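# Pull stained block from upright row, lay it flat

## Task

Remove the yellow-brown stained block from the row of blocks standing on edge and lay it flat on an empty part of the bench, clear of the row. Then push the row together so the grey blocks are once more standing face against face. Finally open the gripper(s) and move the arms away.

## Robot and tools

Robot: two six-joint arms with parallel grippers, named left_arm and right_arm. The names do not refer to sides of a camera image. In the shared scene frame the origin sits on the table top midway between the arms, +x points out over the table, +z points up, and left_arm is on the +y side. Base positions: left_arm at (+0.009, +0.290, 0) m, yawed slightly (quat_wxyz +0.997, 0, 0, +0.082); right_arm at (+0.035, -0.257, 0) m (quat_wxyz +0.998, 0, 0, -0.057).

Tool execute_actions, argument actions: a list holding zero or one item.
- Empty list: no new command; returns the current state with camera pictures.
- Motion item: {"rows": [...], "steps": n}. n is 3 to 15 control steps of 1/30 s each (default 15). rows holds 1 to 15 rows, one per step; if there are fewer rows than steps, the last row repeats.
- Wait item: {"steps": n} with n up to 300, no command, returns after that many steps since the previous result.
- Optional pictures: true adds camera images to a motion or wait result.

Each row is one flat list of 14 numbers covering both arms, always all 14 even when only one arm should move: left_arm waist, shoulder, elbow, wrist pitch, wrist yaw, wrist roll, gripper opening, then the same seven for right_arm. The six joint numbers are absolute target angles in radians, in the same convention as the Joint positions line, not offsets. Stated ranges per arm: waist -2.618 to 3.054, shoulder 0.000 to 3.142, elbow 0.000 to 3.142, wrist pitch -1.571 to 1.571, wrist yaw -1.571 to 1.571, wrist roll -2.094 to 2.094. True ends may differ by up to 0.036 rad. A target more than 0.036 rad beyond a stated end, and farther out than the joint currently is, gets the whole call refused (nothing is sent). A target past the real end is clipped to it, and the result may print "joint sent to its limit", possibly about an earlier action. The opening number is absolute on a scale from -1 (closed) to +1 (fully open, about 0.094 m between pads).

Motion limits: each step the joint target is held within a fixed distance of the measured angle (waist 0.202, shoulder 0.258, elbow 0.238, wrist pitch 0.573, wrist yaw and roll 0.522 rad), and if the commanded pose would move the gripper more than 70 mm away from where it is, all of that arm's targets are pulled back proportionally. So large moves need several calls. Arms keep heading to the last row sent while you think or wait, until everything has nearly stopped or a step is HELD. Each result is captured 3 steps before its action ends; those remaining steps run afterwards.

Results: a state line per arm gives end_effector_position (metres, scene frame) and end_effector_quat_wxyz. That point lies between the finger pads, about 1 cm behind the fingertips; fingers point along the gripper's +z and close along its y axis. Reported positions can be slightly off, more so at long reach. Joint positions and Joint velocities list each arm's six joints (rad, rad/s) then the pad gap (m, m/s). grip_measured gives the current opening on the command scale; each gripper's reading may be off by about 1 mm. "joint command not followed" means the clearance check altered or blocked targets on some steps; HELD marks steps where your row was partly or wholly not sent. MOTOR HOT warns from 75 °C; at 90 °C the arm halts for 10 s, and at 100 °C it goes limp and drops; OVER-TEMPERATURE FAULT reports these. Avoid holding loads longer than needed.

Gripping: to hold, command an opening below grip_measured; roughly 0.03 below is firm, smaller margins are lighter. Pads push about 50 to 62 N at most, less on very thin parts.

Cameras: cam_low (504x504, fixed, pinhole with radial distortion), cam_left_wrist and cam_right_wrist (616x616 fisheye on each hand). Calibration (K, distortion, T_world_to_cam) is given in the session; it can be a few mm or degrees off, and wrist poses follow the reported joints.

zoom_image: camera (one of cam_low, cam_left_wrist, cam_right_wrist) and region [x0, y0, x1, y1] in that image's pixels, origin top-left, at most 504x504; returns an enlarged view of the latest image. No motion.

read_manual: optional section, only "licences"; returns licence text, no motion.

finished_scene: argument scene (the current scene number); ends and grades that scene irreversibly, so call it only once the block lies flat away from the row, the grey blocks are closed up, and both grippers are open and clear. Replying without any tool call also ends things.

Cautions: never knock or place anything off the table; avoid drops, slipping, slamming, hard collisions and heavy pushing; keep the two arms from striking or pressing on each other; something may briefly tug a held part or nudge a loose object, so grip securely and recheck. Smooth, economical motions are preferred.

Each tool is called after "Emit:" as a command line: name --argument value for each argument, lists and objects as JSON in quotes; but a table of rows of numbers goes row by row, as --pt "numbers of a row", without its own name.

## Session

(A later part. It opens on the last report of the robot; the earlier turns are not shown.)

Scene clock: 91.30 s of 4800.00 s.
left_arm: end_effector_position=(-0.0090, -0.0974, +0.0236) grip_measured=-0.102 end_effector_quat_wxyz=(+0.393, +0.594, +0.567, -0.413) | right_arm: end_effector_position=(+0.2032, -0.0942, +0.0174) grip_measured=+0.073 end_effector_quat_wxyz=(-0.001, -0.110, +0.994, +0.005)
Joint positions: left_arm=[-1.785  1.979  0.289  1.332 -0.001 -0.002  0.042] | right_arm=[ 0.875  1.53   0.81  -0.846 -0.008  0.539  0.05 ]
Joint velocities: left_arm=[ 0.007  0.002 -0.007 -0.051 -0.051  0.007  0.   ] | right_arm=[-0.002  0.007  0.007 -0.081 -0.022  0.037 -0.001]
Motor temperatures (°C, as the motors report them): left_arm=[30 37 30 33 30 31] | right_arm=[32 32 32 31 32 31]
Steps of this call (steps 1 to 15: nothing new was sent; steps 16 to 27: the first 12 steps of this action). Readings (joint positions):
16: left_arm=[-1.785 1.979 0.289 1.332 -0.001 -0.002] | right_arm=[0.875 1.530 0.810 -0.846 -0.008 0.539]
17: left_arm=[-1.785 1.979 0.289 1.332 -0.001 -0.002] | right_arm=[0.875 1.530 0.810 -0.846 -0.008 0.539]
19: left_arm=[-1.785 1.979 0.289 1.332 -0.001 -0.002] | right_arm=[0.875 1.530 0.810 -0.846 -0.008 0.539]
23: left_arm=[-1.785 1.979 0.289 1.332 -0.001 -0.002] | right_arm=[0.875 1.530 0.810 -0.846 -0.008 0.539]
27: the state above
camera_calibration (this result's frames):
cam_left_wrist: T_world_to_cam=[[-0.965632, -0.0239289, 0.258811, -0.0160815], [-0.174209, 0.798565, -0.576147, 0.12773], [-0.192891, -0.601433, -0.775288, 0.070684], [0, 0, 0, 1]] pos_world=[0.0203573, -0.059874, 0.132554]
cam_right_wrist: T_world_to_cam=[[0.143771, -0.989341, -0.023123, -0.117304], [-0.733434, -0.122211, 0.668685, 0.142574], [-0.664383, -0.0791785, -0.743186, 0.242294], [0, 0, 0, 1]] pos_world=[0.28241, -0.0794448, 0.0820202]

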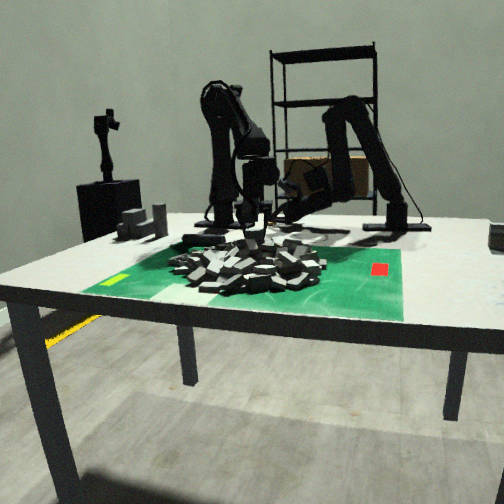

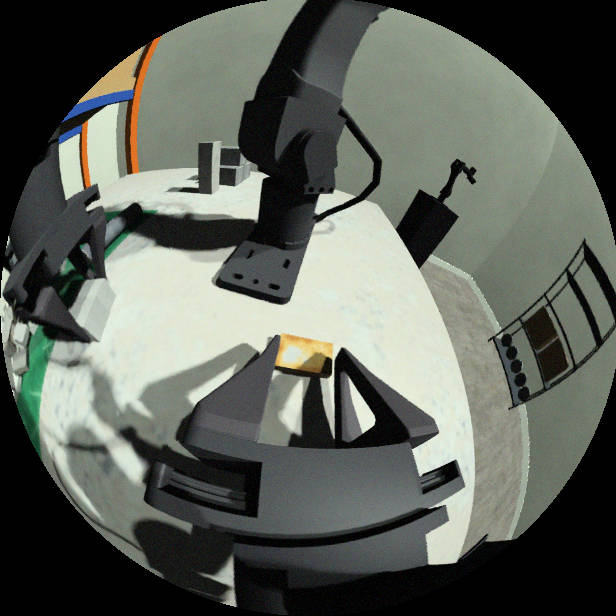

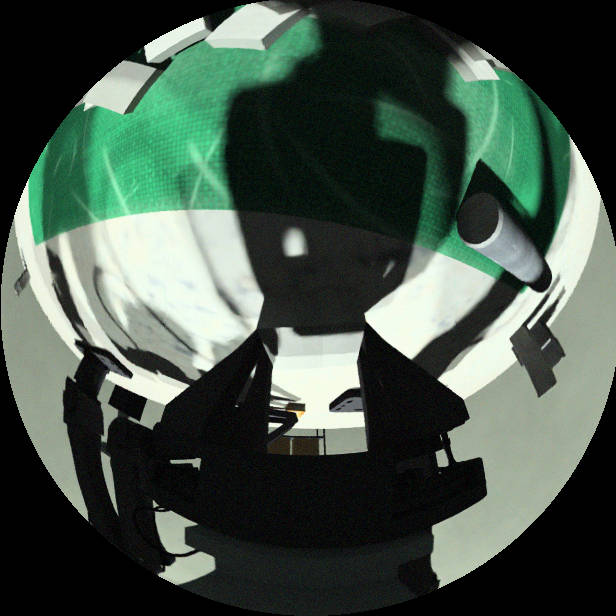

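Emit:
execute_actions --actions '[{"rows": [[-1.789,1.99,0.287,1.332,-0.005,-0.007,-0.07,0.8665,1.538,0.791,-0.835,0,0.538,0.075],[-1.789,1.99,0.287,1.334,-0.005,-0.007,-0.03,0.8665,1.538,0.791,-0.835,0,0.538,0.09],[-1.789,1.99,0.287,1.338,-0.005,-0.007,0.02,0.8665,1.538,0.791,-0.835,0,0.538,0.11],[-1.789,1.985,0.287,1.345,-0.005,-0.007,0.08,0.8665,1.538,0.791,-0.835,0,0.538,0.14],[-1.789,1.965,0.29,1.352,-0.005,-0.007,0.15,0.8665,1.538,0.791,-0.835,0,0.538,0.19],[-1.789,1.95,0.30,1.356,-0.005,-0.007,0.22,0.8665,1.538,0.791,-0.835,0,0.538,0.27],[-1.789,1.935,0.31,1.36,-0.005,-0.007,0.3,0.8665,1.535,0.80,-0.835,0,0.538,0.38],[-1.789,1.915,0.32,1.36,-0.005,-0.007,0.36,0.8665,1.525,0.815,-0.84,0,0.538,0.52],[-1.789,1.89,0.33,1.36,-0.005,-0.007,0.42,0.8665,1.515,0.835,-0.85,0,0.538,0.66],[-1.789,1.86,0.34,1.36,-0.005,-0.007,0.48,0.8665,1.50,0.855,-0.885,0,0.538,0.8],[-1.789,1.83,0.35,1.36,-0.005,-0.007,0.54,0.8665,1.488,0.872,-0.92,0,0.538,0.9],[-1.789,1.795,0.36,1.36,-0.005,-0.007,0.6,0.8665,1.476,0.89,-0.955,0,0.538,0.96],[-1.789,1.76,0.372,1.36,-0.005,-0.007,0.66,0.8665,1.465,0.91,-0.985,0,0.538,1],[-1.789,1.725,0.384,1.36,-0.005,-0.007,0.72,0.8665,1.455,0.935,-1.015,0,0.538,1],[-1.789,1.69,0.396,1.36,-0.005,-0.007,0.78,0.8665,1.445,0.965,-1.055,0,0.538,1]], "steps": 15}]'

Emit:
execute_actions --actions '[{"rows": [[-1.789,1.655,0.408,1.36,-0.005,-0.007,0.84,0.8665,1.435,0.995,-1.10,0,0.538,1],[-1.789,1.625,0.42,1.36,-0.005,-0.007,0.9,0.8665,1.425,1.03,-1.145,0,0.538,1],[-1.789,1.595,0.432,1.36,-0.005,-0.007,0.95,0.855,1.417,1.065,-1.19,0,0.538,1],[-1.789,1.57,0.443,1.36,-0.005,-0.007,1,0.83,1.411,1.10,-1.23,0,0.538,1],[-1.789,1.548,0.452,1.36,-0.005,-0.007,1,0.795,1.407,1.135,-1.27,0,0.538,1],[-1.789,1.53,0.46,1.36,-0.005,-0.007,1,0.75,1.405,1.17,-1.305,0,0.538,1],[-1.789,1.515,0.466,1.36,-0.005,-0.007,1,0.70,1.405,1.20,-1.335,0,0.538,1],[-1.789,1.505,0.47,1.36,-0.005,-0.007,1,0.645,1.405,1.23,-1.365,0,0.538,1],[-1.789,1.50,0.472,1.36,-0.005,-0.007,1,0.59,1.405,1.255,-1.39,0,0.538,1],[-1.789,1.50,0.472,1.36,-0.005,-0.007,1,0.535,1.405,1.272,-1.408,0,0.538,1],[-1.789,1.50,0.472,1.36,-0.005,-0.007,1,0.48,1.405,1.284,-1.418,0,0.538,1],[-1.789,1.50,0.472,1.36,-0.005,-0.007,1,0.43,1.405,1.284,-1.418,0,0.538,1],[-1.789,1.50,0.472,1.36,-0.005,-0.007,1,0.385,1.405,1.284,-1.418,0,0.538,1],[-1.789,1.50,0.472,1.36,-0.005,-0.007,1,0.35,1.405,1.284,-1.418,0,0.538,1],[-1.789,1.50,0.472,1.36,-0.005,-0.007,1,0.325,1.405,1.284,-1.418,0,0.538,1]], "steps": 15}]'

Emit:
execute_actions --actions '[{"rows": [[-1.789,1.50,0.472,1.36,-0.005,-0.007,1,0.31,1.405,1.284,-1.418,0,0.538,1],[-1.789,1.50,0.472,1.36,-0.005,-0.007,1,0.30,1.405,1.284,-1.418,0,0.538,1]], "steps": 9}]' --pictures true

Scene clock: 95.23 s of 4800.00 s.
left_arm: end_effector_position=(-0.0097, -0.1119, +0.0669) grip_measured=+0.570 end_effector_quat_wxyz=(+0.426, +0.568, +0.542, -0.449) | right_arm: end_effector_position=(+0.2029, -0.0946, +0.0233) grip_measured=+0.923 end_effector_quat_wxyz=(-0.003, -0.110, +0.994, +0.003)
Joint positions: left_arm=[-1.785  1.882  0.311  1.334 -0.001 -0.003  0.074] | right_arm=[ 0.875  1.522  0.828 -0.877 -0.008  0.539  0.09 ]
Joint velocities: left_arm=[ 0.007 -0.891  0.31  -0.066 -0.066 -0.007  0.058] | right_arm=[ 0.002 -0.203  0.354 -0.564 -0.022  0.022  0.07 ]
Motor temperatures (°C, as the motors report them): left_arm=[30 36 30 33 30 31] | right_arm=[32 32 32 31 32 31]
Steps of this call (steps 1 to 3: the last 3 steps of your previous action; steps 4 to 15: the robot went on to your last target; steps 16 to 90: nothing new was sent; then 0.53 s passed at rest; steps 91 to 102: the first 12 steps of this action). Readings (joint positions):
91: left_arm=[-1.785 1.979 0.289 1.332 -0.001 -0.002] | right_arm=[0.875 1.530 0.810 -0.846 -0.008 0.539]
92: left_arm=[-1.785 1.979 0.289 1.332 -0.001 -0.002] | right_arm=[0.875 1.530 0.810 -0.846 -0.008 0.539]
94: left_arm=[-1.785 1.979 0.289 1.333 -0.001 -0.002] | right_arm=[0.875 1.530 0.810 -0.846 -0.008 0.539]
98: left_arm=[-1.785 1.969 0.289 1.338 -0.001 -0.003] | right_arm=[0.875 1.530 0.810 -0.846 -0.008 0.539]
102: the state above

Scene clock: 95.73 s of 4800.00 s.
left_arm: end_effector_position=(-0.0103, -0.1230, +0.2759) grip_measured=+1.000 end_effector_quat_wxyz=(+0.558, +0.424, +0.405, -0.588) | right_arm: end_effector_position=(+0.2707, -0.1516, +0.1504) grip_measured=+1.000 end_effector_quat_wxyz=(+0.044, +0.064, +0.997, +0.029)
Joint positions: left_arm=[-1.785  1.514  0.456  1.377 -0.001 -0.003  0.094] | right_arm=[ 0.525  1.421  1.251 -1.297 -0.011  0.539  0.094]
Joint velocities: left_arm=[-0.012  0.002 -0.007  0.051 -0.037  0.081  0.   ] | right_arm=[-1.6   -0.022  0.335 -0.549  0.007 -0.051  0.   ]
Motor temperatures (°C, as the motors report them): left_arm=[30 36 30 33 30 31] | right_arm=[32 32 32 31 32 31]
Steps of this call (steps 1 to 3: the last 3 steps of your previous action; steps 4 to 15: the first 12 steps of this action). Readings (joint positions):
4: left_arm=[-1.785 1.740 0.365 1.339 -0.001 -0.003] | right_arm=[0.875 1.480 0.912 -0.972 -0.008 0.539]
5: left_arm=[-1.785 1.704 0.378 1.342 -0.001 -0.003] | right_arm=[0.875 1.469 0.943 -1.002 -0.008 0.539]
7: left_arm=[-1.785 1.638 0.405 1.349 -0.001 -0.003] | right_arm=[0.868 1.448 1.012 -1.068 -0.009 0.539]
11: left_arm=[-1.785 1.543 0.445 1.366 -0.001 -0.003] | right_arm=[0.749 1.424 1.155 -1.200 -0.015 0.539]
15: the state above

Scene clock: 96.03 s of 4800.00 s.
left_arm: end_effector_position=(-0.0103, -0.1232, +0.2750) grip_measured=+1.000 end_effector_quat_wxyz=(+0.557, +0.425, +0.406, -0.587) | right_arm: end_effector_position=(+0.2684, -0.2126, +0.1520) grip_measured=+1.000 end_effector_quat_wxyz=(+0.011, +0.176, +0.984, +0.004)
Joint positions: left_arm=[-1.785  1.514  0.456  1.374 -0.001 -0.003  0.094] | right_arm=[ 0.3    1.42   1.262 -1.39   0.001  0.539  0.094]
Joint velocities: left_arm=[-0.012  0.007  0.017  0.022 -0.022 -0.066  0.   ] | right_arm=[-0.007  0.002  0.002 -0.095 -0.066 -0.081  0.   ]
Motor temperatures (°C, as the motors report them): left_arm=[30 36 30 33 30 31] | right_arm=[32 32 32 31 32 31]
Steps of this call (steps 1 to 3: the last 3 steps of your previous action; steps 4 to 9: the first 6 steps of this action). Readings (joint positions):
4: left_arm=[-1.785 1.514 0.456 1.374 -0.001 -0.003] | right_arm=[0.345 1.420 1.262 -1.352 -0.002 0.539]
5: left_arm=[-1.785 1.514 0.456 1.374 -0.001 -0.003] | right_arm=[0.321 1.420 1.262 -1.363 -0.000 0.539]
7: left_arm=[-1.785 1.514 0.456 1.374 -0.001 -0.003] | right_arm=[0.302 1.420 1.262 -1.379 0.001 0.539]
9: the state above
camera_calibration (this result's frames):
cam_left_wrist: T_world_to_cam=[[-0.956705, 0.15279, 0.247733, -0.0580898], [-0.20097, 0.268912, -0.941965, 0.328015], [-0.210541, -0.950969, -0.226563, 0.0556455], [0, 0, 0, 1]] pos_world=[0.0220619, -0.0264145, 0.335976]
cam_right_wrist: T_world_to_cam=[[-0.416554, -0.908726, -0.0264391, -0.0726163], [-0.695323, 0.299726, 0.653216, 0.167778], [-0.58567, 0.290483, -0.75671, 0.435782], [0, 0, 0, 1]] pos_world=[0.341636, -0.242863, 0.218246]

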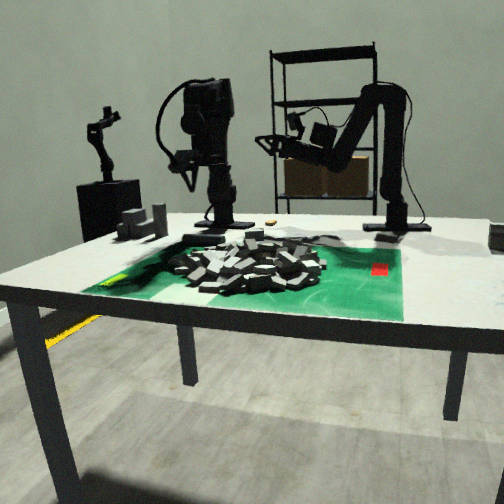

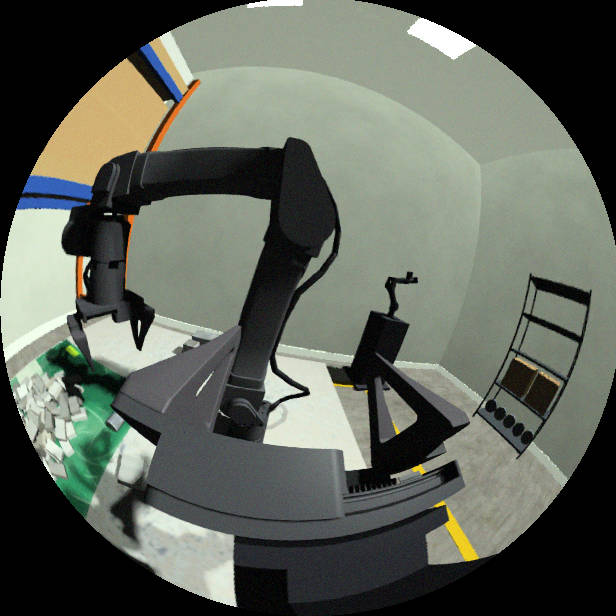

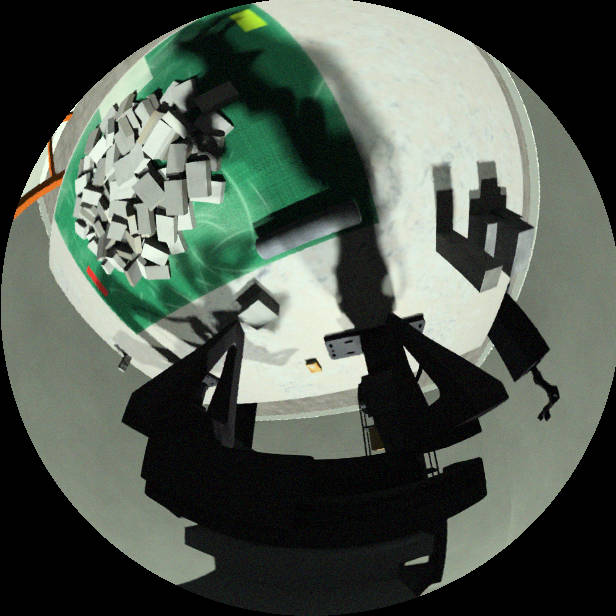

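Emit:
execute_actions --actions '[]'

Scene clock: 96.67 s of 4800.00 s.
left_arm: end_effector_position=(-0.0103, -0.1232, +0.2750) grip_measured=+1.000 end_effector_quat_wxyz=(+0.557, +0.425, +0.406, -0.587) | right_arm: end_effector_position=(+0.2649, -0.2133, +0.1520) grip_measured=+1.000 end_effector_quat_wxyz=(+0.004, +0.176, +0.984, +0.001)
Joint positions: left_arm=[-1.785  1.514  0.456  1.374 -0.001 -0.003  0.094] | right_arm=[ 0.3    1.42   1.262 -1.404  0.001  0.539  0.094]
Joint velocities: left_arm=[ 0.007 -0.012 -0.012 -0.007 -0.007 -0.037  0.   ] | right_arm=[-0.002  0.002  0.002 -0.037  0.037  0.037  0.   ]
Motor temperatures (°C, as the motors report them): left_arm=[30 36 30 33 30 31] | right_arm=[32 32 32 31 32 31]
Kept back: nothing.
Steps of this call (steps 1 to 3: the last 3 steps of your previous action; steps 4 to 19: the robot went on to your last target). Readings (joint positions):
1: left_arm=[-1.785 1.514 0.456 1.374 -0.001 -0.003] | right_arm=[0.300 1.420 1.262 -1.393 0.001 0.539]
2: left_arm=[-1.785 1.514 0.456 1.374 -0.001 -0.003] | right_arm=[0.300 1.420 1.262 -1.395 0.001 0.539]
4: left_arm=[-1.785 1.514 0.456 1.374 -0.001 -0.003] | right_arm=[0.300 1.420 1.262 -1.399 0.001 0.539]
8: left_arm=[-1.785 1.514 0.456 1.374 -0.001 -0.003] | right_arm=[0.300 1.420 1.262 -1.402 0.001 0.539]
19: the state above
camera_calibration (this result's frames):
cam_left_wrist: T_world_to_cam=[[-0.956705, 0.15279, 0.247733, -0.0580898], [-0.20097, 0.268912, -0.941965, 0.328015], [-0.210541, -0.950969, -0.226563, 0.0556455], [0, 0, 0, 1]] pos_world=[0.0220619, -0.0264145, 0.335976]
cam_right_wrist: T_world_to_cam=[[-0.416871, -0.908786, -0.0180726, -0.0758971], [-0.685952, 0.301484, 0.662252, 0.16207], [-0.596397, 0.288471, -0.749063, 0.435109], [0, 0, 0, 1]] pos_world=[0.339031, -0.243352, 0.217221]

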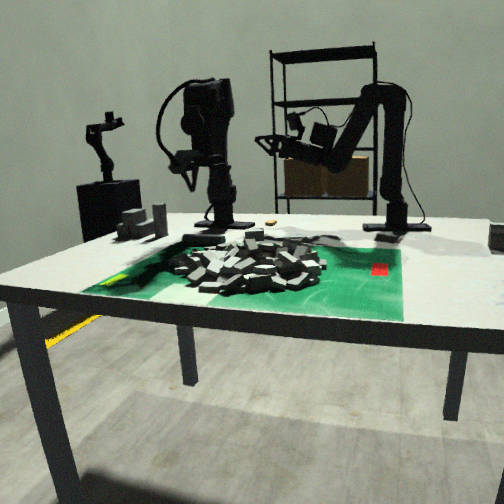

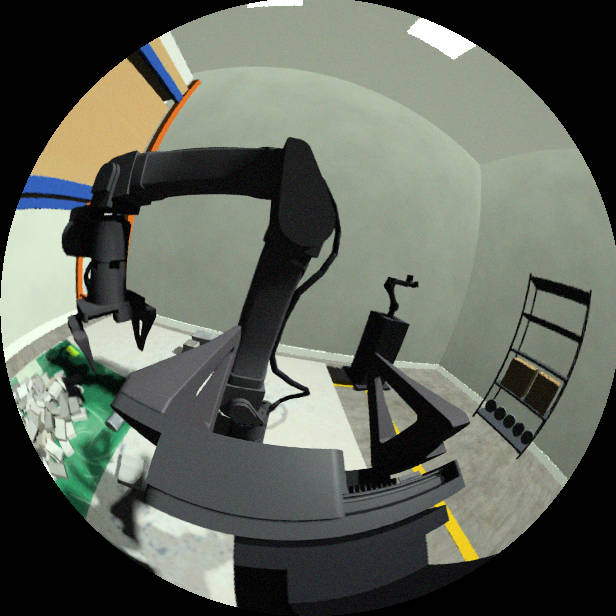

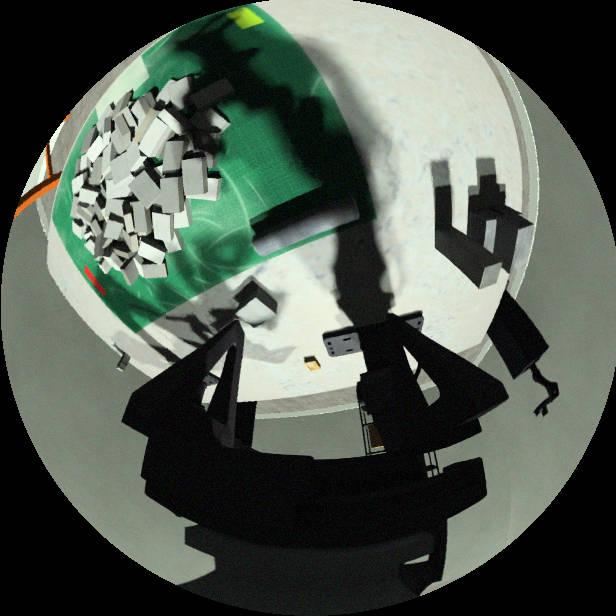

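Emit:
zoom_image --camera "cam_right_wrist" --region '[210, 260, 340, 390]'

Emit:
zoom_image --camera "cam_low" --region '[210, 200, 310, 260]'

Region (210, 260, 340, 390) of cam_right_wrist's 616x616 image, scaled by 3.877, with more detail than that image has.

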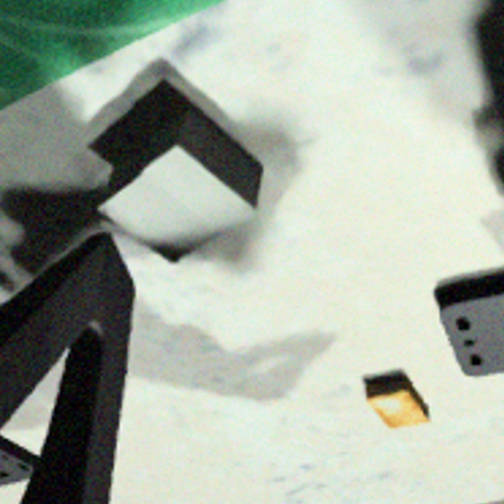

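Region (210, 200, 310, 260) of cam_low's 504x504 image, scaled by 5.040, with more detail than that image has; it fills the top 302 rows of this view, and the rest is white.

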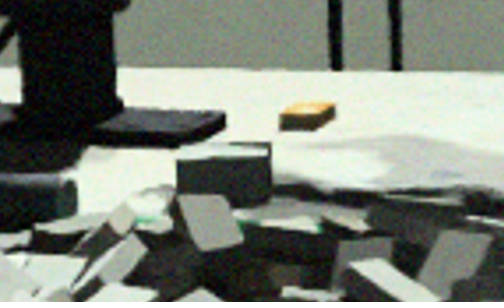

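Emit:
zoom_image --camera "cam_right_wrist" --region '[228, 272, 284, 328]'

Region (228, 272, 284, 328) of cam_right_wrist's 616x616 image, scaled by 9.000, with more detail than that image has.

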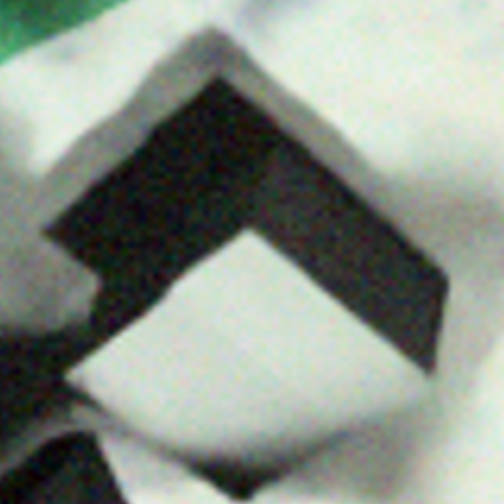

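Emit:
finished_scene --scene 1

The scene is finished: the task was done.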